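## Task

Take the mug that sits in the pantry cabinet and put it on the cabinet's top level, then close the cabinet door. The lowest level counts as the cabinet floor, not its first shelf. The task fails if the mug drops more than a few centimetres, is struck hard, or ends up not standing upright. The robot must not tip over or finish leaning. Nothing may stay in place only because the robot is holding it at the end.

## Robot and tools

ROBOT. A Hello Robot Stretch 4, single arm, about 1.6 m tall: an omni-wheel base (rim within 0.23 m of the base origin), a lift riding a mast, a telescoping arm that reaches forward, a three-joint wrist (yaw, pitch, roll) and a two-finger gripper with bendable steel fingers. Cameras: head_camera, head_left_camera, head_right_camera, wrist_camera. Now and then a loose object may get a small push from outside.

FRAMES. Base frame: origin on the floor below the base centre, x forward, y left, z up. hand_pose is reported in this frame and marks a point between the open fingertips; with all wrist joints at 0 its axes line up with the base frame. The printed hand position may be somewhat off. Odometry frame = base frame at scene start; base_odometry counts wheel turns only, so slip shows as travel. Heading runs -3.142 to 3.142, left positive.

execute_actions(actions, cameras). actions is a list holding one action, or empty to just read state and images. An action holds "base", "joints", or both, optionally with "pace" and "contact_limits"; or it holds only {"end_of_arm": "enable_torque"}, which re-powers wrist/gripper motors that switched off. All motions in one action begin together. base takes exactly one relative move from where the base last reported itself: {"translate_m": d} straight ahead, forward positive, -2 to 2 m; {"strafe_m": d} sideways, left positive, -2 to 2 m; {"rotate_rad": d} spin in place, counter-clockwise (left) positive, -3.2 to 3.2. joints is a dict of absolute targets by name: lift_m 0 to 1.2 m; arm_m 0 to 0.55 m extension; wrist_yaw_rad -1.134 to 4.276 (0 forward, positive left, 3.14 stowed back, above 3.4 the arm may block); wrist_pitch_rad -1.117 to 4.259 (0 level, 1.57 pointing down); wrist_roll_rad -1.117 to 4.259 (0 fingers level, positive turns clockwise seen from behind); gripper_m -0.038 to 0.141 m fingertip gap (below 0 fingers press together). Out-of-range joint targets are clipped and reported; other bad values or unknown keys reject the whole call with no motion. pace: "slow", "default", "fast", "max" (base up to 0.1/0.3/0.4/0.6 m/s and 1/2/3/4 rad/s, lowered when lift is above 0.2, down to 0.3 m/s and 1 rad/s at 1.2). contact_limits: {"arm_m": x}, 0 to 0.75, default 0.5, how hard the arm may push before stopping. cameras: list of names, or "all"/null/omitted for all, [] for none. No action runs over 15 s. A joint or the base omitted from an action may still be driving to its old target. If a result reports a stop, later calls in the same reply are skipped.

wait(seconds 0 to 10): no new command, returns state and images. zoom_image(camera, region [x0,y0,x1,y1] in pixels, top-left origin, at most 504x504): closer look at that camera's latest image. read_manual(section): licence text only. finished_scene(scene 1 or 2): ends the scene for good and reports success; the next scene's task appears in its result.

RESULTS. joint_positions, hand_pose, base_odometry, turned_by_wheels vs turned_by_imu (gap over ~0.1 rad means a collision or slip and a heading error), base_tilt in degrees (forward/right positive, fixed bias up to ~1.5). lidar_m: 12 distances in 30-degree sectors, first straight ahead then counter-clockwise (4th left, 7th behind, 10th right); "-" means nothing seen or closer than 0.25 m; sees ~0.15 m up to robot height, can miss glass and thin legs. wrist_depth_mm: 7x7 grid of median depths, 100 to 2000 mm, "-" unknown. Status values: "done", "off_target" (still pushing), "contact_stop_at_<key>" (hit something; lift/arm/wheels go slack), "limit_stop_at_<name>", "limit_stop_at_tilt" (leaning over 6 degrees, drive parts slack), "limit_stop_at_own_body", "torque_fault" (wrist motor went limp; send enable_torque). on_its_own lists uncommanded behaviour; "held at" gives the held target. motor_effort is percent of max, positive toward higher joint values, peak in brackets, noisy with fixed offsets; for wheel_0..2 positive turns the base right.

GRIPPING. Command gripper_m smaller than the object to squeeze; the object is pulled toward the wrist by up to a third of the shortfall. Neither position nor "done" proves a hold; a firm squeeze shows in gripper effort. If fingertips jam on a surface below, raise the lift.

CAUTIONS. Don't drive or turn with over 1 kg held and arm_m above 0.2, especially fast. Steady pushes or pulls, a high gripper and high contact limits risk tipping. Tilting the gripper up (pitch below -0.2) while rolled (roll below -0.4 or above 4) may trigger self-collision stops. To unfold at scene start, send lift_m 0.4 and wrist_yaw_rad 0 together.

Each tool is called after ">>>" by a JSON object that holds its "method" and its "body", one argument or row to a line.

## Session

>>> {"method": "execute_actions", "body": {
  "actions": []
}}

Scene clock: 0.00 s.
base_odometry: x=+0.000 y=+0.000 heading=+0.000 (m, m, rad; odometry frame)
turned_by_wheels: +0.000 (rad since the last result)
turned_by_imu: +0.000 (rad since the last result)
base_tilt: forward=+0.0 right=-0.4 (deg)
lidar_m: 1.51 1.57 1.98 2.55 2.60 1.72 1.62 2.26 2.37 1.37 1.39 1.64
base_status: not commanded
joint_positions: lift_m=+0.247 arm_m=+0.003 wrist_yaw_rad=+3.088 wrist_pitch_rad=+0.009 wrist_roll_rad=-0.017 gripper_m=+0.057
joint_status: not commanded
motor_effort: lift_m=+18 arm_m=-1 wrist_yaw_rad=+0 wrist_pitch_rad=-7 wrist_roll_rad=-1 gripper_m=+0 wheel_0=+0 wheel_1=-1 wheel_2=+0 (%)
hand_pose: x=-0.1096 y=+0.1026 z=+0.4224 quat_wxyz=(+0.027, -0.005, -0.008, +1.000) (m; base frame)
wrist_depth_mm: - 144 - 1863 - - - / - 138 - 1808 1863 - - / - 132 204 1863 - - - / 115 142 260 1808 - - - / - - - 1756 - - - / 1708 1756 214 1808 1576 - - / 1182 1118 1098 167 1098 1308 1336
pictures: head_camera, head_left_camera, head_right_camera, wrist_camera
Images, in order (width x height): head_camera 420x560, head_left_camera 420x672, head_right_camera 420x672, wrist_camera 616x392.

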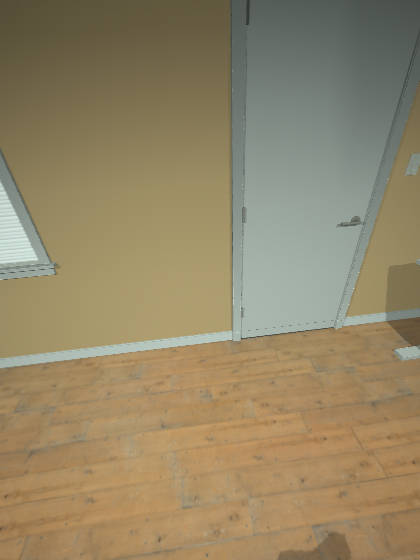

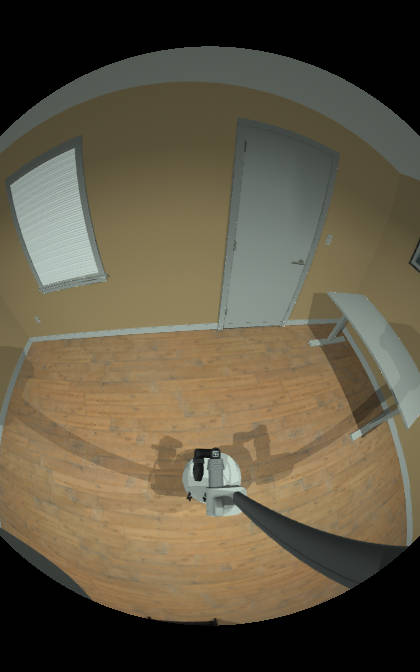

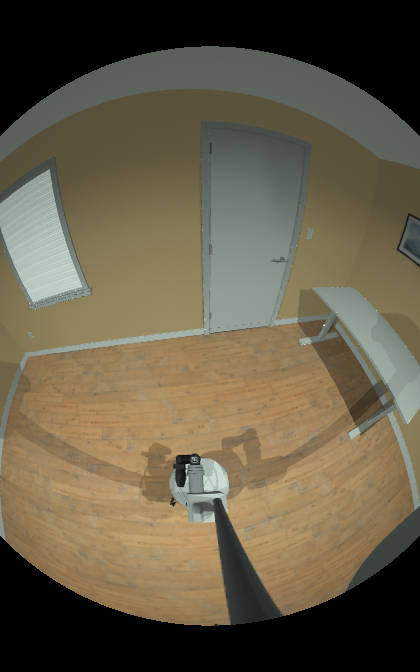

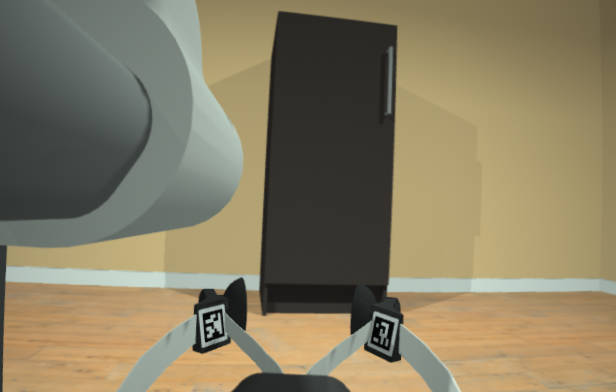

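>>> {"method": "execute_actions", "body": {
  "actions": [
    {"base":{"rotate_rad":3.14},"joints":{"lift_m":0.5,"wrist_yaw_rad":0},"pace":"fast"}
  ]
}}

Scene clock: 6.00 s.
base_odometry: x=+0.000 y=+0.000 heading=+3.139 (m, m, rad; odometry frame)
turned_by_wheels: +3.139 (rad since the last result)
turned_by_imu: +3.160 (rad since the last result)
base_tilt: forward=+0.0 right=-0.4 (deg)
lidar_m: 1.61 2.23 2.35 1.38 1.42 1.64 1.51 1.57 2.01 2.55 2.62 1.70
base_status: done
joint_positions: lift_m=+0.500 arm_m=+0.003 wrist_yaw_rad=+0.000 wrist_pitch_rad=+0.009 wrist_roll_rad=-0.017 gripper_m=+0.057
joint_status: all done
motor_effort: lift_m=+22(26) arm_m=-1(1) wrist_yaw_rad=-1(9) wrist_pitch_rad=-8(8) wrist_roll_rad=+0(1) gripper_m=-1(0) wheel_0=-3(13) wheel_1=-5(12) wheel_2=-4(13) (%)
hand_pose: x=+0.4623 y=-0.0873 z=+0.6754 quat_wxyz=(+1.000, -0.008, +0.005, +0.000) (m; base frame)
wrist_depth_mm: 1983 1983 - - - - - / 1983 1921 - 1464 1430 - - / 1921 1983 - 1499 1464 - - / 1863 - - 1464 1430 - - / 1983 1983 1921 1430 1464 - - / 1983 1921 216 1430 1464 - - / 1756 1708 1661 167 1430 - -
pictures: head_camera, head_left_camera, head_right_camera, wrist_camera
Images, in order (width x height): head_camera 420x560, head_left_camera 420x672, head_right_camera 420x672, wrist_camera 616x392.

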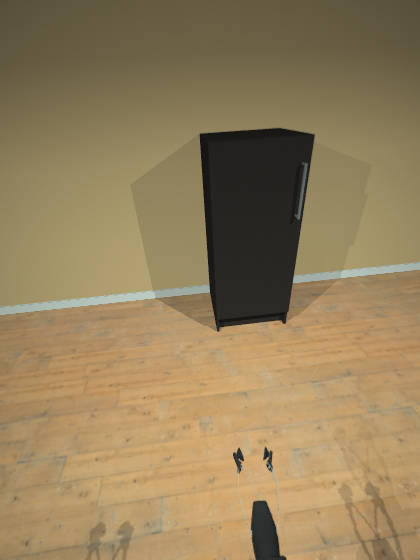

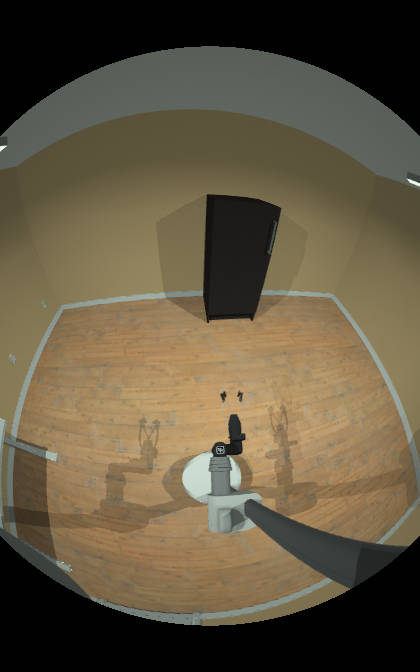

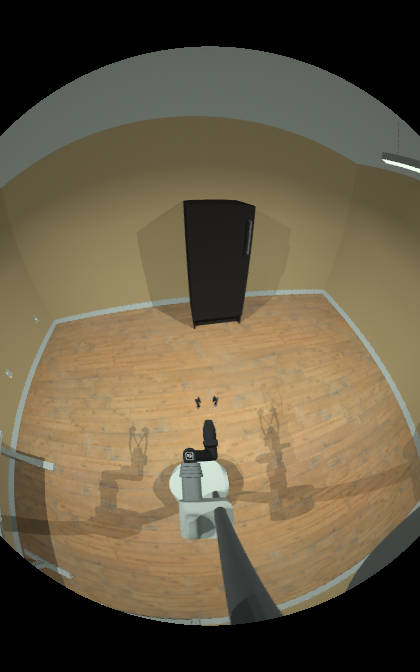

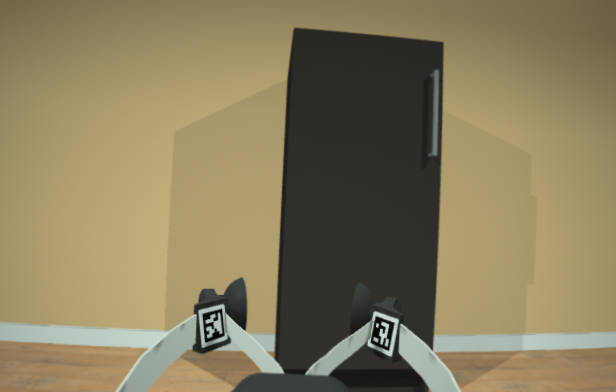

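>>> {"method": "execute_actions", "body": {
  "actions": [
    {"base":{"rotate_rad":0.14},"pace":"fast"}
  ],
  "cameras": []
}}

>>> {"method": "execute_actions", "body": {
  "actions": [
    {"base":{"strafe_m":-0.65},"pace":"fast"}
  ],
  "cameras": []
}}

>>> {"method": "execute_actions", "body": {
  "actions": [
    {"base":{"translate_m":0.7},"joints":{"lift_m":0.87,"gripper_m":0.1},"pace":"fast"}
  ],
  "cameras": ["head_camera","wrist_camera"]
}}

Scene clock: 29.10 s.
base_odometry: x=+0.000 y=+0.000 heading=-3.004 (m, m, rad; odometry frame)
turned_by_wheels: +0.140 (rad since the last result)
turned_by_imu: +0.140 (rad since the last result)
base_tilt: forward=+0.0 right=-0.4 (deg)
lidar_m: 1.63 2.31 2.27 1.38 1.45 1.58 1.54 1.64 2.28 2.55 2.69 1.67
base_status: done
joint_positions: lift_m=+0.500 arm_m=+0.003 wrist_yaw_rad=+0.000 wrist_pitch_rad=+0.009 wrist_roll_rad=-0.017 gripper_m=+0.057
joint_status: not commanded
motor_effort: lift_m=+22(22) arm_m=-1(1) wrist_yaw_rad=+1(1) wrist_pitch_rad=-8(8) wrist_roll_rad=-1(1) gripper_m=+0(0) wheel_0=-1(9) wheel_1=-3(11) wheel_2=-1(10) (%)
hand_pose: x=+0.4623 y=-0.0874 z=+0.6754 quat_wxyz=(+1.000, -0.008, +0.005, +0.000) (m; base frame)
wrist_depth_mm: - - - - - 1921 - / - - - - 1397 1366 1921 / - - - - 1397 1397 1983 / - - - 1983 1397 1397 1921 / - - - 1983 1366 1430 1863 / - - 215 - 1397 1366 1863 / 1756 1661 1661 167 1366 1366 1983
pictures: none
No camera images: the call's "cameras" was empty. Leave "cameras" out to get every camera's image.

Scene clock: 31.87 s.
base_odometry: x=-0.089 y=+0.644 heading=-3.005 (m, m, rad; odometry frame)
turned_by_wheels: +0.000 (rad since the last result)
turned_by_imu: -0.002 (rad since the last result)
base_tilt: forward=+0.0 right=-0.4 (deg)
lidar_m: 1.52 2.27 2.93 2.03 2.12 1.62 1.53 1.65 1.94 1.89 2.01 2.25
base_status: done
joint_positions: lift_m=+0.500 arm_m=+0.003 wrist_yaw_rad=+0.000 wrist_pitch_rad=+0.009 wrist_roll_rad=-0.017 gripper_m=+0.057
joint_status: not commanded
motor_effort: lift_m=+22(22) arm_m=-1(1) wrist_yaw_rad=+0(0) wrist_pitch_rad=-8(8) wrist_roll_rad=-1(2) gripper_m=-2(1) wheel_0=-1(13) wheel_1=-3(16) wheel_2=+0(1) (%)
hand_pose: x=+0.4623 y=-0.0874 z=+0.6754 quat_wxyz=(+1.000, -0.008, +0.005, +0.000) (m; base frame)
wrist_depth_mm: - - 1397 1430 1921 1983 1863 / - - 1397 1430 1983 1921 1983 / - - 1430 1397 1983 1921 1921 / - - 1430 1397 1983 1983 1921 / - - 1464 1366 - 1983 1921 / - 1983 215 1366 1983 1921 1983 / 1808 1661 1397 168 1661 - 1863
pictures: none
No camera images: the call's "cameras" was empty. Leave "cameras" out to get every camera's image.

Scene clock: 34.90 s.
base_odometry: x=-0.782 y=+0.548 heading=-3.004 (m, m, rad; odometry frame)
turned_by_wheels: +0.000 (rad since the last result)
turned_by_imu: -0.002 (rad since the last result)
base_tilt: forward=+0.0 right=-0.4 (deg)
lidar_m: 0.83 0.93 2.19 2.09 2.12 2.33 2.24 2.41 1.99 1.93 2.04 1.52
base_status: done
joint_positions: lift_m=+0.870 arm_m=+0.003 wrist_yaw_rad=+0.000 wrist_pitch_rad=+0.009 wrist_roll_rad=-0.017 gripper_m=+0.100
joint_status: all done
motor_effort: lift_m=+23(24) arm_m=-1(1) wrist_yaw_rad=+0(0) wrist_pitch_rad=-8(7) wrist_roll_rad=-1(1) gripper_m=+0(3) wheel_0=+3(9) wheel_1=+3(11) wheel_2=+0(16) (%)
hand_pose: x=+0.4623 y=-0.0874 z=+1.0453 quat_wxyz=(+1.000, -0.008, +0.005, +0.000) (m; base frame)
wrist_depth_mm: 1336 1025 1281 1308 1281 1255 1255 / 691 683 676 676 1281 1255 1229 / 691 691 683 676 1281 1255 1255 / 691 683 668 668 1255 1281 1205 / 691 676 683 668 1255 1255 1229 / 683 676 668 668 1281 1255 1205 / 676 676 661 160 1229 1229 1205
pictures: head_camera, wrist_camera
Images, in order (width x height): head_camera 420x560, wrist_camera 616x392.

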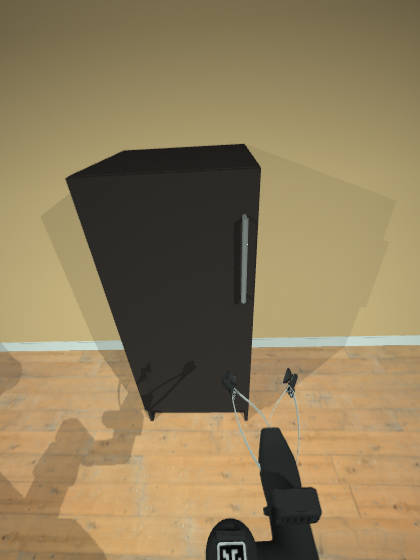

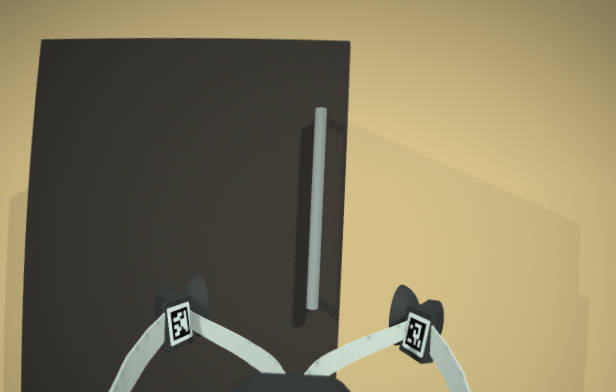

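>>> {"method": "execute_actions", "body": {
  "actions": [
    {"base":{"rotate_rad":-0.04},"joints":{"arm_m":0.25}}
  ],
  "cameras": ["head_camera","wrist_camera"]
}}

Scene clock: 44.53 s.
base_odometry: x=-0.782 y=+0.548 heading=-3.043 (m, m, rad; odometry frame)
turned_by_wheels: -0.039 (rad since the last result)
turned_by_imu: -0.040 (rad since the last result)
base_tilt: forward=+0.0 right=-0.4 (deg)
lidar_m: 0.83 0.92 2.14 2.15 2.10 2.36 2.26 2.34 2.03 1.91 2.01 1.55
base_status: done
joint_positions: lift_m=+0.870 arm_m=+0.249 wrist_yaw_rad=+0.000 wrist_pitch_rad=+0.009 wrist_roll_rad=-0.017 gripper_m=+0.100
joint_status: all done
motor_effort: lift_m=+23(23) arm_m=+4(2) wrist_yaw_rad=+0(1) wrist_pitch_rad=-7(8) wrist_roll_rad=-1(1) gripper_m=-1(0) wheel_0=+3(8) wheel_1=+6(7) wheel_2=+4(7) (%)
hand_pose: x=+0.7086 y=-0.0874 z=+1.0453 quat_wxyz=(+1.000, -0.008, +0.004, +0.000) (m; base frame)
wrist_depth_mm: 430 427 430 427 1042 1042 1060 / 430 427 424 424 1060 1025 1025 / 427 427 424 424 1042 1042 1025 / 424 424 427 424 1042 1025 1025 / 421 424 424 421 1008 1025 1025 / 418 421 421 418 1025 1008 1025 / 418 418 418 160 1008 1042 1025
pictures: head_camera, wrist_camera
Images, in order (width x height): head_camera 420x560, wrist_camera 616x392.

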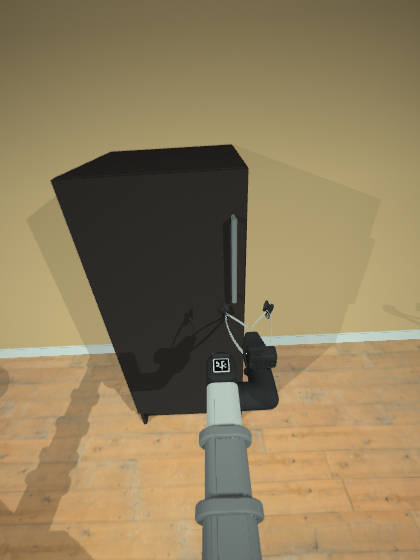

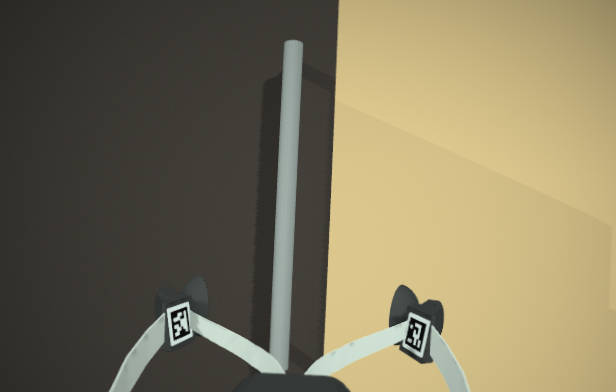

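>>> {"method": "execute_actions", "body": {
  "actions": [
    {"base":{"strafe_m":0.017},"joints":{"arm_m":0.400,"gripper_m":0.07},"contact_limits":{"arm_m":0.2}}
  ],
  "cameras": ["head_camera","wrist_camera"]
}}

Scene clock: 52.43 s.
base_odometry: x=-0.780 y=+0.531 heading=-3.043 (m, m, rad; odometry frame)
turned_by_wheels: +0.000 (rad since the last result)
turned_by_imu: +0.000 (rad since the last result)
base_tilt: forward=+0.0 right=-0.4 (deg)
lidar_m: 0.84 0.92 2.10 2.19 2.12 2.36 2.26 2.35 2.03 1.95 2.05 1.54
base_status: done
joint_positions: lift_m=+0.870 arm_m=+0.399 wrist_yaw_rad=+0.000 wrist_pitch_rad=+0.009 wrist_roll_rad=-0.017 gripper_m=+0.070
joint_status: all done
motor_effort: lift_m=+23(23) arm_m=+5(9) wrist_yaw_rad=+0(1) wrist_pitch_rad=-7(8) wrist_roll_rad=-1(0) gripper_m=-2(0) wheel_0=-4(10) wheel_1=+4(13) wheel_2=+0(3) (%)
contact_limits: arm_m 0.2
hand_pose: x=+0.8586 y=-0.0874 z=+1.0453 quat_wxyz=(+1.000, -0.008, +0.004, +0.000) (m; base frame)
wrist_depth_mm: 276 276 277 273 878 878 866 / 274 274 274 273 878 866 878 / 272 273 273 272 878 878 878 / 273 272 272 271 866 878 866 / 270 271 272 271 878 878 866 / 270 271 219 268 268 854 866 / 270 268 268 219 854 854 854
pictures: head_camera, wrist_camera
Images, in order (width x height): head_camera 420x560, wrist_camera 616x392.

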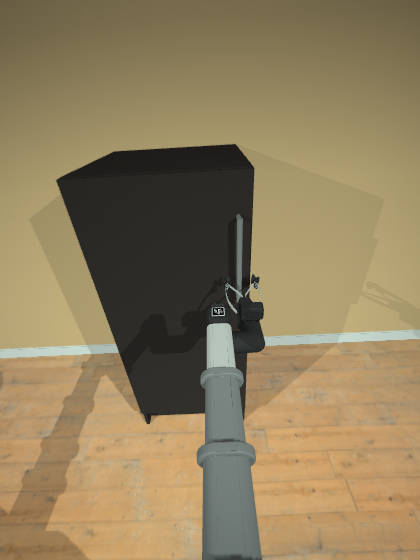

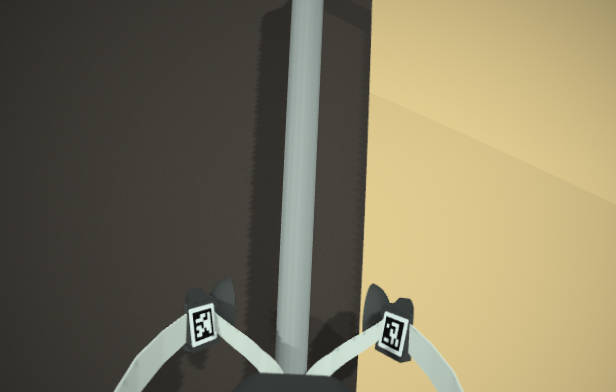

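>>> {"method": "execute_actions", "body": {
  "actions": [
    {"joints":{"gripper_m":-0.02}}
  ],
  "cameras": ["wrist_camera"]
}}

>>> {"method": "execute_actions", "body": {
  "actions": [
    {"joints":{"arm_m":0.28},"base":{"strafe_m":0.015},"pace":"slow"}
  ],
  "cameras": ["head_camera","wrist_camera"]
}}

Scene clock: 57.10 s.
base_odometry: x=-0.780 y=+0.531 heading=-3.043 (m, m, rad; odometry frame)
turned_by_wheels: +0.000 (rad since the last result)
turned_by_imu: +0.000 (rad since the last result)
base_tilt: forward=+0.0 right=-0.4 (deg)
lidar_m: 0.81 0.91 2.09 2.17 2.10 2.37 2.25 2.34 2.01 1.94 2.02 1.54
base_status: not commanded
joint_positions: lift_m=+0.870 arm_m=+0.399 wrist_yaw_rad=+0.003 wrist_pitch_rad=+0.009 wrist_roll_rad=-0.017 gripper_m=-0.019
joint_status: all done
motor_effort: lift_m=+23(23) arm_m=+3(4) wrist_yaw_rad=-9(10) wrist_pitch_rad=-8(7) wrist_roll_rad=-1(1) gripper_m=-14(13) wheel_0=-3(4) wheel_1=+4(4) wheel_2=+0(0) (%)
hand_pose: x=+0.8590 y=-0.0864 z=+1.0453 quat_wxyz=(+1.000, -0.008, +0.004, +0.002) (m; base frame)
wrist_depth_mm: 271 270 267 266 878 878 878 / 268 267 266 263 866 878 866 / 268 267 265 264 866 866 866 / 267 264 264 263 866 878 866 / 265 265 264 260 866 866 866 / 265 263 259 211 854 866 854 / 264 159 262 201 181 854 866
pictures: wrist_camera
Images, in order (width x height): wrist_camera 616x392.

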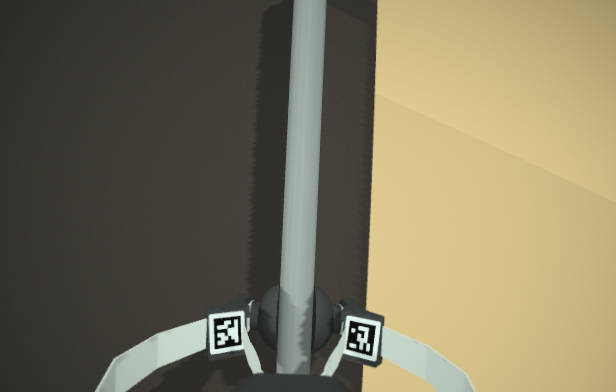

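Scene clock: 59.57 s.
base_odometry: x=-0.779 y=+0.517 heading=-3.042 (m, m, rad; odometry frame)
turned_by_wheels: +0.001 (rad since the last result)
turned_by_imu: +0.001 (rad since the last result)
base_tilt: forward=+0.0 right=-0.4 (deg)
lidar_m: 0.71 0.87 2.10 2.14 2.06 2.35 2.26 2.36 2.05 1.96 2.04 1.54
base_status: done
joint_positions: lift_m=+0.870 arm_m=+0.281 wrist_yaw_rad=+0.013 wrist_pitch_rad=+0.009 wrist_roll_rad=-0.017 gripper_m=-0.019
joint_status: all done
on_its_own: wrist_yaw_rad is at rest, and its effort (-36) is outside its rest range (-13 to +13)
motor_effort: lift_m=+23(23) arm_m=-6(7) wrist_yaw_rad=-36(37) wrist_pitch_rad=-8(8) wrist_roll_rad=-1(1) gripper_m=-18(18) wheel_0=+2(10) wheel_1=+4(10) wheel_2=+2(2) (%)
hand_pose: x=+0.7415 y=-0.0837 z=+1.0452 quat_wxyz=(+1.000, -0.008, +0.005, +0.006) (m; base frame)
wrist_depth_mm: 329 304 283 260 976 991 976 / 329 303 281 256 976 976 991 / 324 298 278 254 991 991 991 / 322 297 277 254 976 991 976 / 319 296 274 253 960 976 946 / 317 296 210 208 960 960 976 / 312 159 264 199 180 960 960
pictures: head_camera, wrist_camera
Images, in order (width x height): head_camera 420x560, wrist_camera 616x392.

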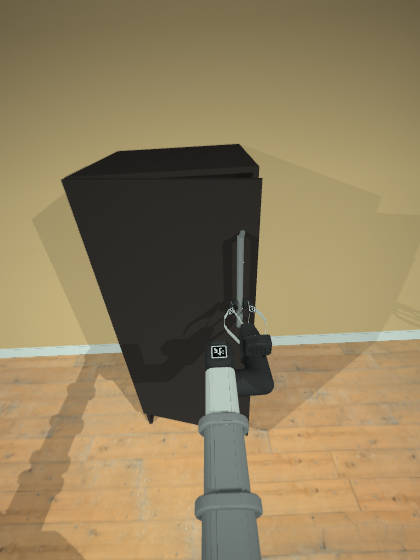

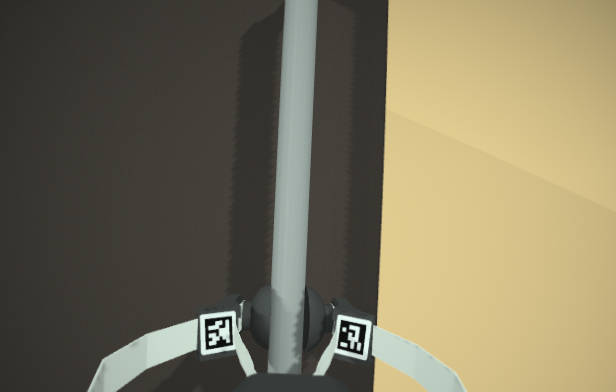

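>>> {"method": "execute_actions", "body": {
  "actions": [
    {"joints":{"arm_m":0.2},"base":{"strafe_m":0.052},"pace":"slow"}
  ],
  "cameras": ["head_camera","wrist_camera"]
}}

Scene clock: 69.47 s.
base_odometry: x=-0.774 y=+0.465 heading=-3.042 (m, m, rad; odometry frame)
turned_by_wheels: +0.000 (rad since the last result)
turned_by_imu: +0.000 (rad since the last result)
base_tilt: forward=+0.0 right=-0.4 (deg)
lidar_m: 0.64 0.86 2.10 2.17 2.01 2.37 2.26 2.36 2.13 2.00 2.10 1.53
base_status: done
joint_positions: lift_m=+0.870 arm_m=+0.201 wrist_yaw_rad=+0.001 wrist_pitch_rad=+0.010 wrist_roll_rad=-0.017 gripper_m=-0.019
joint_status: all done
motor_effort: lift_m=+23(23) arm_m=-5(5) wrist_yaw_rad=-3(37) wrist_pitch_rad=-9(9) wrist_roll_rad=-1(1) gripper_m=-16(17) wheel_0=-4(9) wheel_1=+5(12) wheel_2=+2(3) (%)
hand_pose: x=+0.6604 y=-0.0870 z=+1.0451 quat_wxyz=(+1.000, -0.008, +0.005, +0.001) (m; base frame)
wrist_depth_mm: 392 343 300 262 251 1078 1060 / 394 343 300 257 252 1060 1078 / 389 336 297 255 251 1078 1060 / 379 332 294 254 250 1078 1060 / 377 332 290 254 247 1060 1060 / 375 327 277 208 243 1060 1060 / 370 232 276 207 183 1042 1042
pictures: head_camera, wrist_camera
Images, in order (width x height): head_camera 420x560, wrist_camera 616x392.

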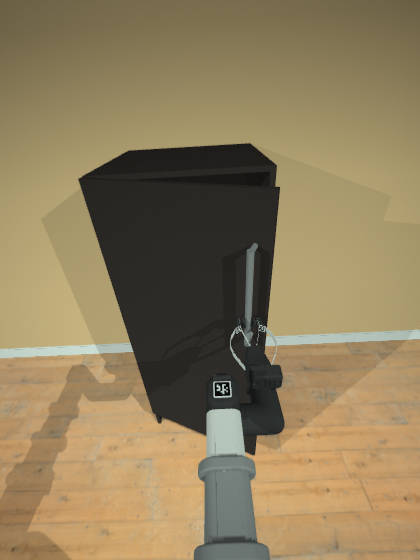

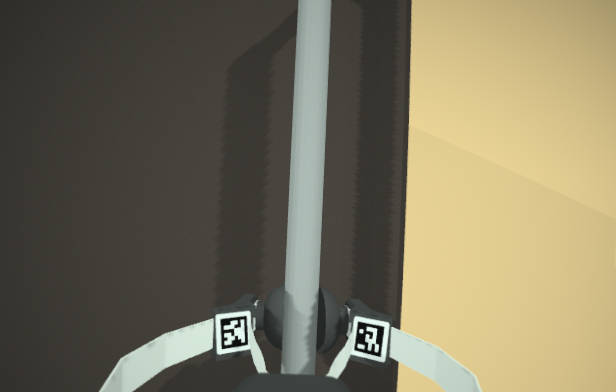

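>>> {"method": "execute_actions", "body": {
  "actions": [
    {"joints":{"arm_m":0.125},"base":{"strafe_m":0.058},"pace":"slow"}
  ],
  "cameras": ["head_camera","wrist_camera"]
}}

>>> {"method": "execute_actions", "body": {
  "actions": [
    {"joints":{"gripper_m":0.045}}
  ],
  "cameras": ["head_camera","wrist_camera"]
}}

Scene clock: 78.97 s.
base_odometry: x=-0.768 y=+0.408 heading=-3.042 (m, m, rad; odometry frame)
turned_by_wheels: +0.000 (rad since the last result)
turned_by_imu: -0.001 (rad since the last result)
base_tilt: forward=+0.0 right=-0.4 (deg)
lidar_m: 0.56 0.85 2.13 2.16 1.96 2.36 2.26 2.35 2.17 2.06 2.11 1.54
base_status: done
joint_positions: lift_m=+0.870 arm_m=+0.126 wrist_yaw_rad=-0.003 wrist_pitch_rad=+0.010 wrist_roll_rad=-0.017 gripper_m=-0.020
joint_status: all done
motor_effort: lift_m=+23(23) arm_m=-4(6) wrist_yaw_rad=+9(32) wrist_pitch_rad=-10(10) wrist_roll_rad=-1(1) gripper_m=-15(15) wheel_0=-6(12) wheel_1=+4(10) wheel_2=-1(2) (%)
hand_pose: x=+0.5848 y=-0.0883 z=+1.0450 quat_wxyz=(+1.000, -0.008, +0.005, -0.002) (m; base frame)
wrist_depth_mm: 517 404 325 257 241 1160 1182 / 517 399 322 259 240 1160 1160 / 500 392 317 254 237 1182 1160 / 496 389 315 252 236 1138 1118 / 488 382 312 249 239 1160 1138 / 484 377 289 207 229 1138 1160 / 473 353 185 206 183 1160 1160
pictures: head_camera, wrist_camera
Images, in order (width x height): head_camera 420x560, wrist_camera 616x392.

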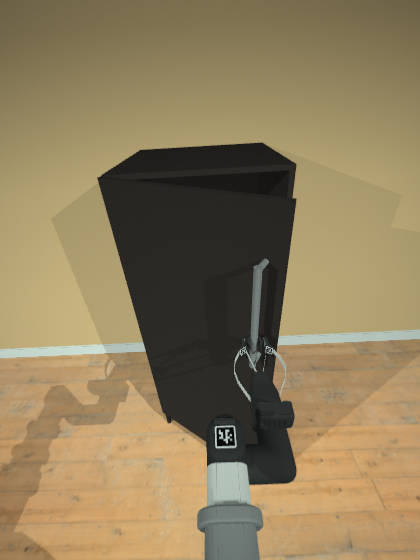

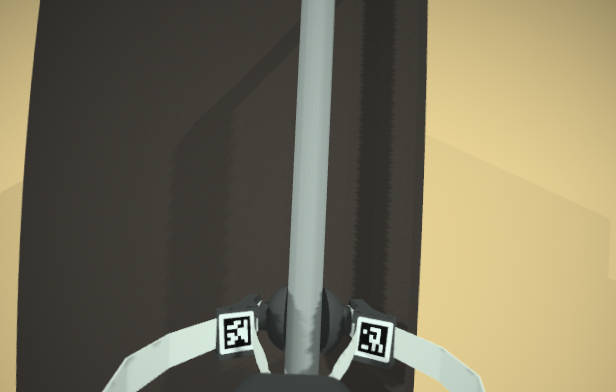

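Scene clock: 80.37 s.
base_odometry: x=-0.768 y=+0.407 heading=-3.042 (m, m, rad; odometry frame)
turned_by_wheels: +0.000 (rad since the last result)
turned_by_imu: +0.000 (rad since the last result)
base_tilt: forward=+0.0 right=-0.4 (deg)
lidar_m: 0.58 0.87 2.07 2.18 1.95 2.35 2.26 2.35 2.15 2.05 2.12 0.61
base_status: not commanded
joint_positions: lift_m=+0.870 arm_m=+0.126 wrist_yaw_rad=+0.000 wrist_pitch_rad=+0.010 wrist_roll_rad=-0.017 gripper_m=+0.045
joint_status: all done
motor_effort: lift_m=+23(23) arm_m=-4(4) wrist_yaw_rad=+2(24) wrist_pitch_rad=-10(10) wrist_roll_rad=+0(0) gripper_m=-5(19) wheel_0=-5(6) wheel_1=+5(5) wheel_2=-1(1) (%)
hand_pose: x=+0.5850 y=-0.0875 z=+1.0451 quat_wxyz=(+1.000, -0.008, +0.005, +0.000) (m; base frame)
wrist_depth_mm: 525 415 338 286 249 1182 1182 / 521 407 334 282 250 1138 1138 / 512 402 332 281 248 1160 1138 / 500 394 327 263 247 1138 1182 / 496 392 324 260 245 1138 1138 / 488 387 224 219 237 1118 1138 / 477 389 303 173 232 1118 1118
pictures: head_camera, wrist_camera
Images, in order (width x height): head_camera 420x560, wrist_camera 616x392.

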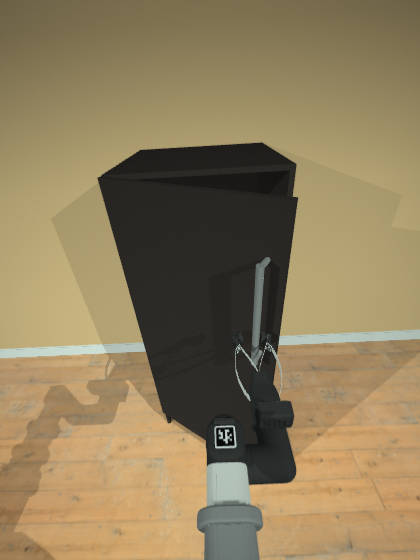

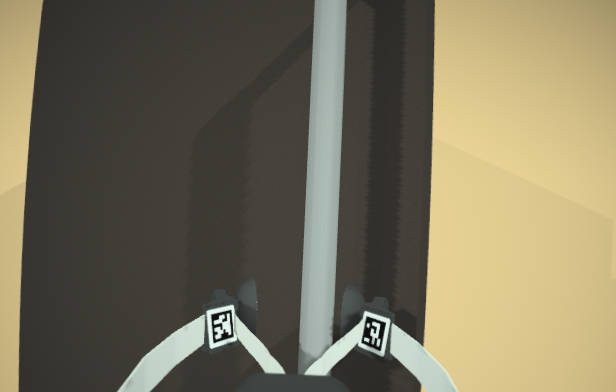

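>>> {"method": "execute_actions", "body": {
  "actions": [
    {"joints":{"arm_m":0.02}}
  ],
  "cameras": ["head_camera","wrist_camera"]
}}

Scene clock: 84.90 s.
base_odometry: x=-0.768 y=+0.407 heading=-3.042 (m, m, rad; odometry frame)
turned_by_wheels: +0.000 (rad since the last result)
turned_by_imu: +0.000 (rad since the last result)
base_tilt: forward=+0.0 right=-0.4 (deg)
lidar_m: 0.58 0.86 2.11 2.18 1.96 2.36 2.25 2.36 2.17 2.07 2.12 0.58
base_status: not commanded
joint_positions: lift_m=+0.870 arm_m=+0.021 wrist_yaw_rad=+0.000 wrist_pitch_rad=+0.009 wrist_roll_rad=-0.017 gripper_m=+0.045
joint_status: all done
motor_effort: lift_m=+23(23) arm_m=-4(4) wrist_yaw_rad=+0(1) wrist_pitch_rad=-9(9) wrist_roll_rad=+0(0) gripper_m=+0(2) wheel_0=-5(5) wheel_1=+5(4) wheel_2=-1(1) (%)
hand_pose: x=+0.4802 y=-0.0874 z=+1.0452 quat_wxyz=(+1.000, -0.008, +0.005, +0.000) (m; base frame)
wrist_depth_mm: 1308 574 466 397 359 1308 1255 / 1281 569 462 394 359 1281 1281 / 1255 554 455 384 357 1255 1281 / 1255 549 449 370 676 1255 1308 / 1255 535 449 366 676 1255 1255 / 1205 535 224 364 661 1229 1255 / 1255 530 421 173 342 1229 1229
pictures: head_camera, wrist_camera
Images, in order (width x height): head_camera 420x560, wrist_camera 616x392.

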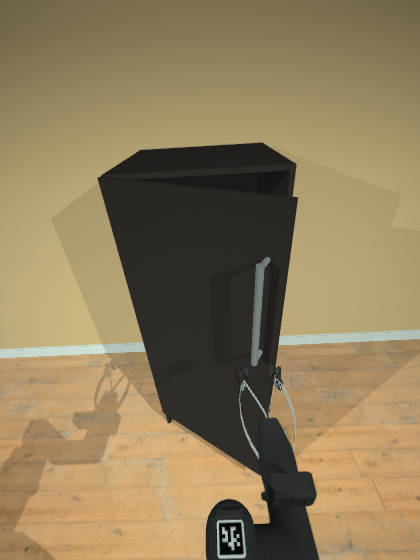

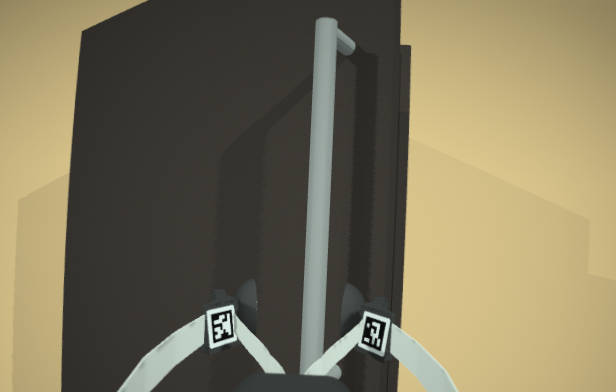

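>>> {"method": "execute_actions", "body": {
  "actions": [
    {"base":{"strafe_m":-0.25},"joints":{"gripper_m":0.0},"pace":"fast"}
  ],
  "cameras": []
}}

>>> {"method": "execute_actions", "body": {
  "actions": [
    {"joints":{"arm_m":0.32},"contact_limits":{"arm_m":0.2},"pace":"fast"}
  ],
  "cameras": ["head_camera","wrist_camera"]
}}

Scene clock: 116.13 s.
base_odometry: x=-0.793 y=+0.656 heading=-3.042 (m, m, rad; odometry frame)
turned_by_wheels: +0.000 (rad since the last result)
turned_by_imu: -0.001 (rad since the last result)
base_tilt: forward=+0.0 right=-0.4 (deg)
lidar_m: 0.60 0.62 2.11 2.19 2.24 2.34 2.28 2.35 1.89 1.81 1.89 1.56
base_status: done
joint_positions: lift_m=+0.870 arm_m=+0.021 wrist_yaw_rad=+0.000 wrist_pitch_rad=+0.009 wrist_roll_rad=-0.017 gripper_m=+0.000
joint_status: all done
motor_effort: lift_m=+23(23) arm_m=-4(4) wrist_yaw_rad=+0(0) wrist_pitch_rad=-9(9) wrist_roll_rad=-2(1) gripper_m=-5(2) wheel_0=+2(15) wheel_1=-2(15) wheel_2=+0(1) (%)
hand_pose: x=+0.4802 y=-0.0874 z=+1.0452 quat_wxyz=(+1.000, -0.008, +0.005, +0.000) (m; base frame)
wrist_depth_mm: 355 366 1281 1255 1281 1255 1281 / 382 750 904 1281 1308 1281 1281 / 377 1255 1205 1281 1255 1281 1229 / 373 691 1229 1281 1281 1281 1281 / 375 1025 1229 1255 1229 1255 1255 / 362 768 707 211 1229 1255 1255 / 351 634 186 185 182 1255 1229
pictures: none
No camera images: the call's "cameras" was empty. Leave "cameras" out to get every camera's image.

Scene clock: 117.83 s.
base_odometry: x=-0.793 y=+0.656 heading=-3.042 (m, m, rad; odometry frame)
turned_by_wheels: +0.000 (rad since the last result)
turned_by_imu: +0.000 (rad since the last result)
base_tilt: forward=+0.0 right=-0.4 (deg)
lidar_m: 0.58 0.58 2.12 2.21 2.23 2.35 2.25 2.36 1.88 1.80 1.91 1.53
base_status: not commanded
joint_positions: lift_m=+0.870 arm_m=+0.319 wrist_yaw_rad=+0.000 wrist_pitch_rad=+0.009 wrist_roll_rad=-0.017 gripper_m=+0.000
joint_status: all done
motor_effort: lift_m=+23(23) arm_m=+4(3) wrist_yaw_rad=+0(1) wrist_pitch_rad=-7(9) wrist_roll_rad=-1(1) gripper_m=-3(2) wheel_0=+2(2) wheel_1=-2(2) wheel_2=+0(0) (%)
contact_limits: arm_m 0.2
hand_pose: x=+0.7786 y=-0.0874 z=+1.0453 quat_wxyz=(+1.000, -0.008, +0.004, +0.000) (m; base frame)
wrist_depth_mm: 661 640 539 976 946 960 976 / 866 931 574 946 960 960 960 / 946 917 496 946 976 960 976 / 904 917 430 960 946 960 931 / 917 946 530 960 946 960 946 / 640 676 392 208 946 946 917 / 449 442 186 185 182 946 931
pictures: head_camera, wrist_camera
Images, in order (width x height): head_camera 420x560, wrist_camera 616x392.

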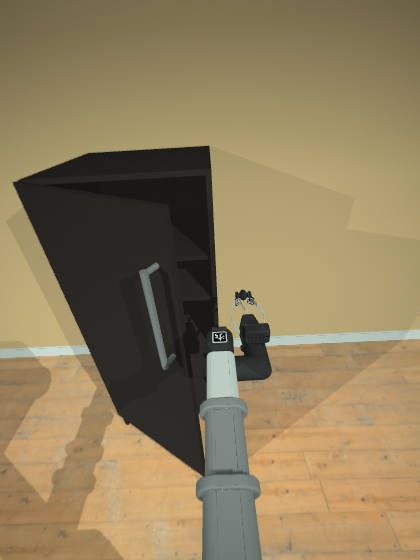

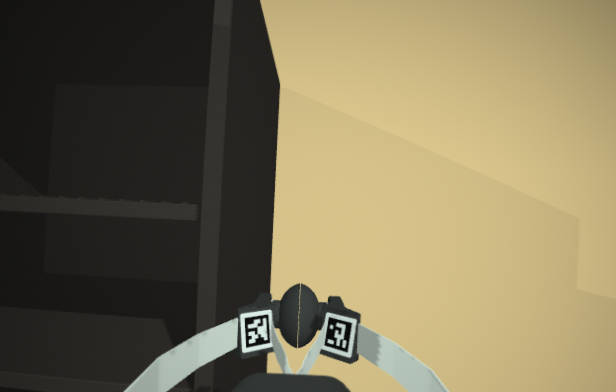

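>>> {"method": "execute_actions", "body": {
  "actions": [
    {"joints":{"wrist_yaw_rad":1.2},"pace":"slow"}
  ],
  "cameras": ["head_camera"]
}}

>>> {"method": "execute_actions", "body": {
  "actions": [
    {"base":{"strafe_m":0.15},"pace":"slow"}
  ],
  "cameras": ["head_camera"]
}}

Scene clock: 124.13 s.
base_odometry: x=-0.793 y=+0.656 heading=-3.043 (m, m, rad; odometry frame)
turned_by_wheels: +0.000 (rad since the last result)
turned_by_imu: -0.001 (rad since the last result)
base_tilt: forward=+0.0 right=-0.4 (deg)
lidar_m: 0.89 0.49 2.13 2.22 2.23 2.36 2.25 2.36 1.91 1.81 1.88 1.56
base_status: not commanded
joint_positions: lift_m=+0.870 arm_m=+0.320 wrist_yaw_rad=+1.200 wrist_pitch_rad=+0.009 wrist_roll_rad=-0.017 gripper_m=+0.000
joint_status: all done
motor_effort: lift_m=+23(23) arm_m=+2(4) wrist_yaw_rad=+2(30) wrist_pitch_rad=-8(7) wrist_roll_rad=-1(2) gripper_m=-3(5) wheel_0=-3(5) wheel_1=-3(3) wheel_2=+0(1) (%)
hand_pose: x=+0.6767 y=+0.2371 z=+1.0453 quat_wxyz=(+0.825, -0.009, -0.001, +0.564) (m; base frame)
wrist_depth_mm: 213 256 327 445 621 591 574 / 212 255 329 449 634 699 759 / 213 258 330 452 640 707 788 / 213 260 332 455 627 683 788 / 214 260 332 459 634 683 778 / 215 259 310 209 634 699 759 / 217 248 185 185 182 508 530
pictures: head_camera
Images, in order (width x height): head_camera 420x560.

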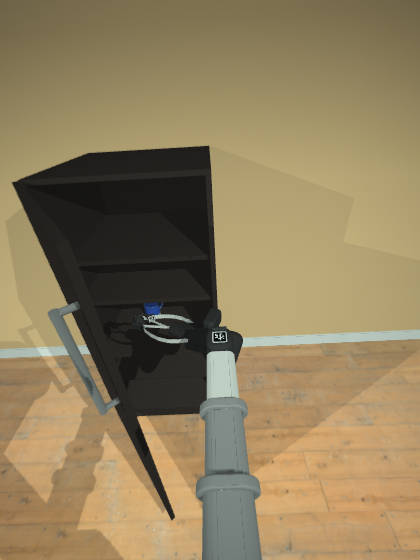

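Scene clock: 126.77 s.
base_odometry: x=-0.778 y=+0.507 heading=-3.042 (m, m, rad; odometry frame)
turned_by_wheels: +0.000 (rad since the last result)
turned_by_imu: +0.000 (rad since the last result)
base_tilt: forward=+0.0 right=-0.4 (deg)
lidar_m: 0.90 0.63 0.56 2.17 2.06 2.37 2.27 2.36 2.06 1.97 2.04 1.55
base_status: done
joint_positions: lift_m=+0.870 arm_m=+0.320 wrist_yaw_rad=+1.200 wrist_pitch_rad=+0.009 wrist_roll_rad=-0.017 gripper_m=+0.000
joint_status: not commanded
motor_effort: lift_m=+23(23) arm_m=+1(2) wrist_yaw_rad=+1(2) wrist_pitch_rad=-8(7) wrist_roll_rad=+0(1) gripper_m=-5(2) wheel_0=-4(8) wheel_1=+6(10) wheel_2=+0(0) (%)
hand_pose: x=+0.6767 y=+0.2372 z=+1.0453 quat_wxyz=(+0.825, -0.009, -0.001, +0.565) (m; base frame)
wrist_depth_mm: 364 387 415 439 469 512 544 / 366 387 413 436 473 508 564 / 366 384 413 439 469 508 564 / 362 382 410 436 469 492 554 / 362 382 410 436 469 496 539 / 359 382 402 210 466 504 554 / 359 377 186 185 183 484 530
pictures: head_camera
Images, in order (width x height): head_camera 420x560.

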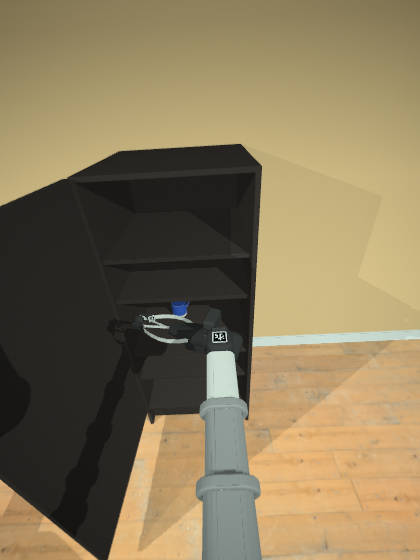

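>>> {"method": "execute_actions", "body": {
  "actions": [
    {"joints":{"arm_m":0.0,"wrist_yaw_rad":0,"lift_m":0.5,"gripper_m":0.12},"pace":"fast"}
  ]
}}

Scene clock: 130.87 s.
base_odometry: x=-0.778 y=+0.507 heading=-3.042 (m, m, rad; odometry frame)
turned_by_wheels: +0.000 (rad since the last result)
turned_by_imu: +0.000 (rad since the last result)
base_tilt: forward=-0.1 right=-0.4 (deg)
lidar_m: 0.91 0.62 0.57 2.16 2.07 2.37 2.24 2.36 2.04 1.96 2.05 1.53
base_status: not commanded
joint_positions: lift_m=+0.500 arm_m=+0.003 wrist_yaw_rad=+0.000 wrist_pitch_rad=+0.009 wrist_roll_rad=-0.017 gripper_m=+0.120
joint_status: all done
joint sent to its limit — the command would take arm_m past its lower limit, so that joint was sent only as far as its limit.
motor_effort: lift_m=+15(19) arm_m=-4(1) wrist_yaw_rad=+1(8) wrist_pitch_rad=-8(8) wrist_roll_rad=-1(0) gripper_m=+1(6) wheel_0=-4(4) wheel_1=+7(7) wheel_2=+0(0) (%)
hand_pose: x=+0.4629 y=-0.0874 z=+0.6759 quat_wxyz=(+1.000, -0.008, +0.005, +0.000) (m; base frame)
wrist_depth_mm: 715 788 820 798 1308 1308 1308 / 699 960 1138 1025 1308 1308 1308 / 715 931 976 878 1281 1281 1255 / 732 1078 1229 1255 1308 1281 1281 / 715 946 960 1255 1255 1229 1281 / 741 699 991 1042 1255 1308 1255 / 715 723 723 155 1281 1255 1255
pictures: head_camera, head_left_camera, head_right_camera, wrist_camera
Images, in order (width x height): head_camera 420x560, head_left_camera 420x672, head_right_camera 420x672, wrist_camera 616x392.

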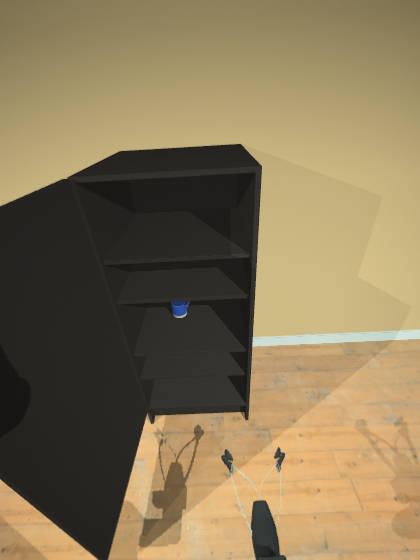

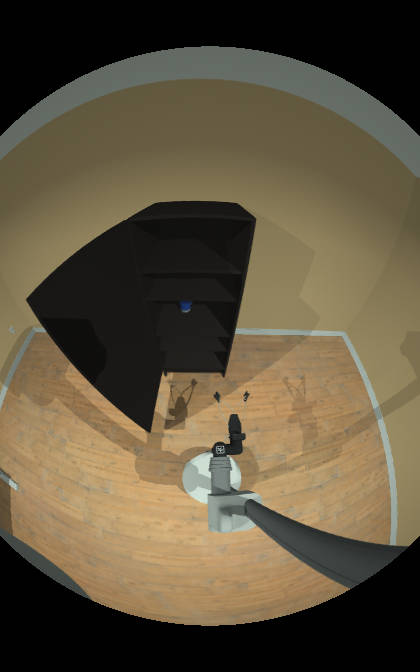

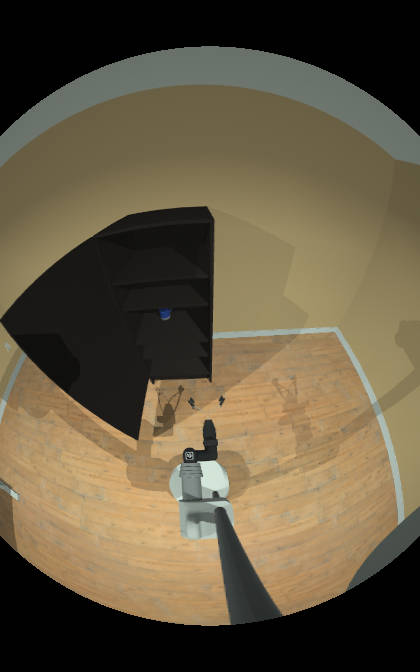

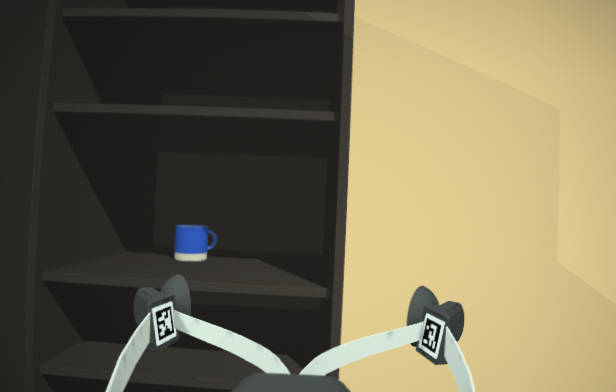

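>>> {"method": "zoom_image", "body": {
  "camera": "head_camera",
  "region": [140, 280, 220, 340]
}}

>>> {"method": "zoom_image", "body": {
  "camera": "wrist_camera",
  "region": [140, 200, 260, 290]
}}

Region (140, 280, 220, 340) of head_camera's 420x560 image, scaled by 6.300, with more detail than that image has; it fills the top 378 rows of this view, and the rest is white.

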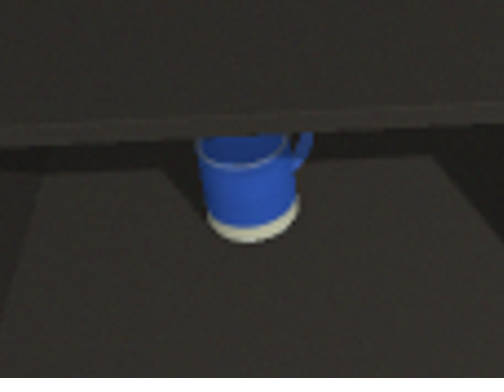

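Region (140, 200, 260, 290) of wrist_camera's 616x392 image, scaled by 4.200; it fills the top 378 rows of this view, and the rest is white.

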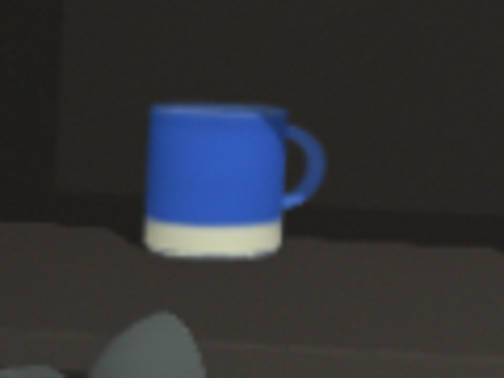

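>>> {"method": "execute_actions", "body": {
  "actions": [
    {"base":{"rotate_rad":0.1},"joints":{"wrist_pitch_rad":0.1,"lift_m":0.54}}
  ],
  "cameras": []
}}

>>> {"method": "execute_actions", "body": {
  "actions": [
    {"base":{"strafe_m":0.133}}
  ],
  "cameras": []
}}

>>> {"method": "execute_actions", "body": {
  "actions": [
    {"base":{"translate_m":0.24},"joints":{"arm_m":0.1}}
  ],
  "cameras": ["head_camera","head_left_camera","wrist_camera"]
}}

Scene clock: 169.23 s.
base_odometry: x=-0.778 y=+0.507 heading=-2.944 (m, m, rad; odometry frame)
turned_by_wheels: +0.099 (rad since the last result)
turned_by_imu: +0.099 (rad since the last result)
base_tilt: forward=-0.1 right=-0.3 (deg)
lidar_m: 0.89 0.59 0.57 2.05 2.12 2.29 2.27 2.44 2.03 1.97 1.92 1.51
base_status: done
joint_positions: lift_m=+0.540 arm_m=+0.003 wrist_yaw_rad=+0.000 wrist_pitch_rad=+0.102 wrist_roll_rad=-0.017 gripper_m=+0.120
joint_status: all done
motor_effort: lift_m=+23(26) arm_m=-4(4) wrist_yaw_rad=+1(1) wrist_pitch_rad=-6(5) wrist_roll_rad=+0(1) gripper_m=+1(0) wheel_0=-5(8) wheel_1=-6(8) wheel_2=-6(9) (%)
hand_pose: x=+0.4614 y=-0.0874 z=+0.6885 quat_wxyz=(+0.999, -0.008, +0.051, +0.000) (m; base frame)
wrist_depth_mm: 621 798 866 854 831 1182 1205 / 615 778 1182 1138 1229 1205 1182 / 615 831 1255 1281 1229 1205 1160 / 627 866 1281 1229 1205 1255 1160 / 627 788 960 854 1060 1205 1229 / 634 741 991 1008 878 1229 1229 / 647 759 759 154 715 1229 1205
pictures: none
No camera images: the call's "cameras" was empty. Leave "cameras" out to get every camera's image.

Scene clock: 170.87 s.
base_odometry: x=-0.752 y=+0.377 heading=-2.944 (m, m, rad; odometry frame)
turned_by_wheels: +0.000 (rad since the last result)
turned_by_imu: +0.000 (rad since the last result)
base_tilt: forward=+0.0 right=-0.4 (deg)
lidar_m: 0.84 0.46 2.37 1.94 2.00 2.27 2.25 2.43 2.15 2.10 1.95 0.95
base_status: done
joint_positions: lift_m=+0.540 arm_m=+0.003 wrist_yaw_rad=+0.000 wrist_pitch_rad=+0.102 wrist_roll_rad=-0.017 gripper_m=+0.120
joint_status: not commanded
motor_effort: lift_m=+23(23) arm_m=-4(4) wrist_yaw_rad=+1(0) wrist_pitch_rad=-6(6) wrist_roll_rad=-1(1) gripper_m=+3(1) wheel_0=-3(13) wheel_1=+2(12) wheel_2=+0(5) (%)
hand_pose: x=+0.4614 y=-0.0874 z=+0.6885 quat_wxyz=(+0.999, -0.008, +0.051, +0.000) (m; base frame)
wrist_depth_mm: 459 609 820 854 831 842 1182 / 455 621 831 1160 1078 878 1182 / 466 634 991 1255 1160 1205 1182 / 469 640 1042 1255 1255 1229 1229 / 469 647 891 878 904 1205 1182 / 477 559 917 1008 960 1229 1229 / 488 591 798 155 715 1255 1205
pictures: none
No camera images: the call's "cameras" was empty. Leave "cameras" out to get every camera's image.

Scene clock: 173.10 s.
base_odometry: x=-0.987 y=+0.330 heading=-2.943 (m, m, rad; odometry frame)
turned_by_wheels: +0.000 (rad since the last result)
turned_by_imu: +0.000 (rad since the last result)
base_tilt: forward=+0.0 right=-0.4 (deg)
lidar_m: 0.67 0.38 0.29 2.20 1.98 2.55 2.50 2.68 2.17 2.13 1.62 0.69
base_status: done
joint_positions: lift_m=+0.540 arm_m=+0.099 wrist_yaw_rad=+0.000 wrist_pitch_rad=+0.102 wrist_roll_rad=-0.017 gripper_m=+0.120
joint_status: all done
motor_effort: lift_m=+23(23) arm_m=+4(3) wrist_yaw_rad=+0(0) wrist_pitch_rad=-7(7) wrist_roll_rad=-1(1) gripper_m=+3(0) wheel_0=+3(8) wheel_1=+4(11) wheel_2=-2(12) (%)
hand_pose: x=+0.5571 y=-0.0874 z=+0.6885 quat_wxyz=(+0.999, -0.008, +0.051, +0.000) (m; base frame)
wrist_depth_mm: 387 410 418 410 394 355 349 / 394 512 585 569 544 508 433 / 389 544 917 904 891 683 445 / 394 554 931 917 866 668 439 / 399 559 778 683 904 668 430 / 413 433 484 504 477 504 424 / 410 492 399 154 377 368 373
pictures: head_camera, head_left_camera, wrist_camera
Images, in order (width x height): head_camera 420x560, head_left_camera 420x672, wrist_camera 616x392.

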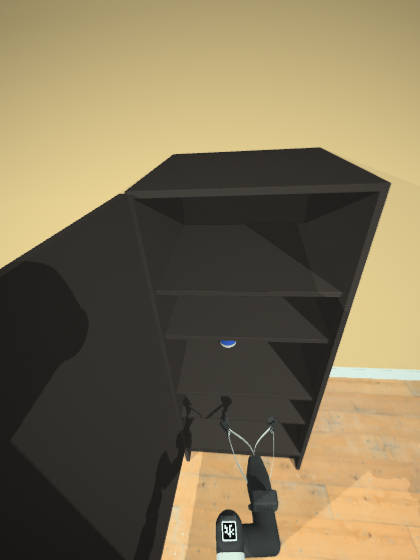

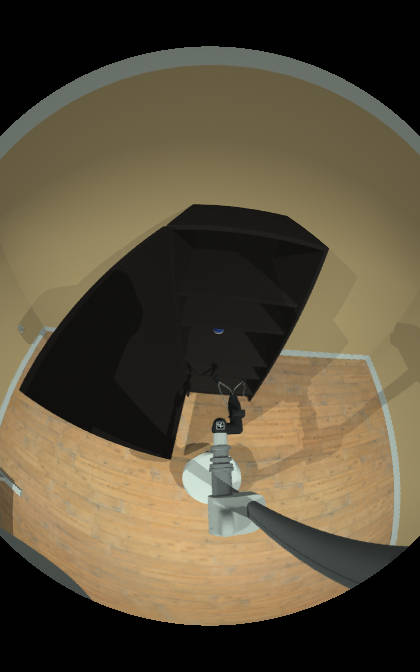

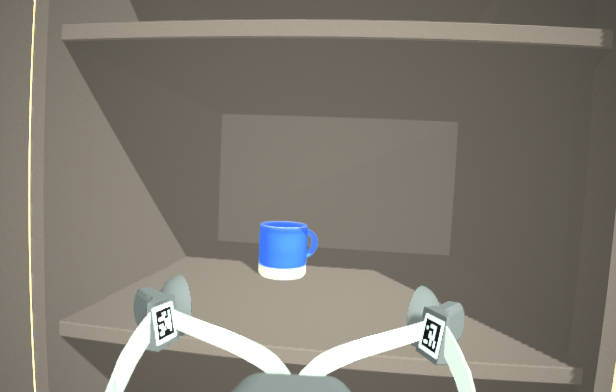

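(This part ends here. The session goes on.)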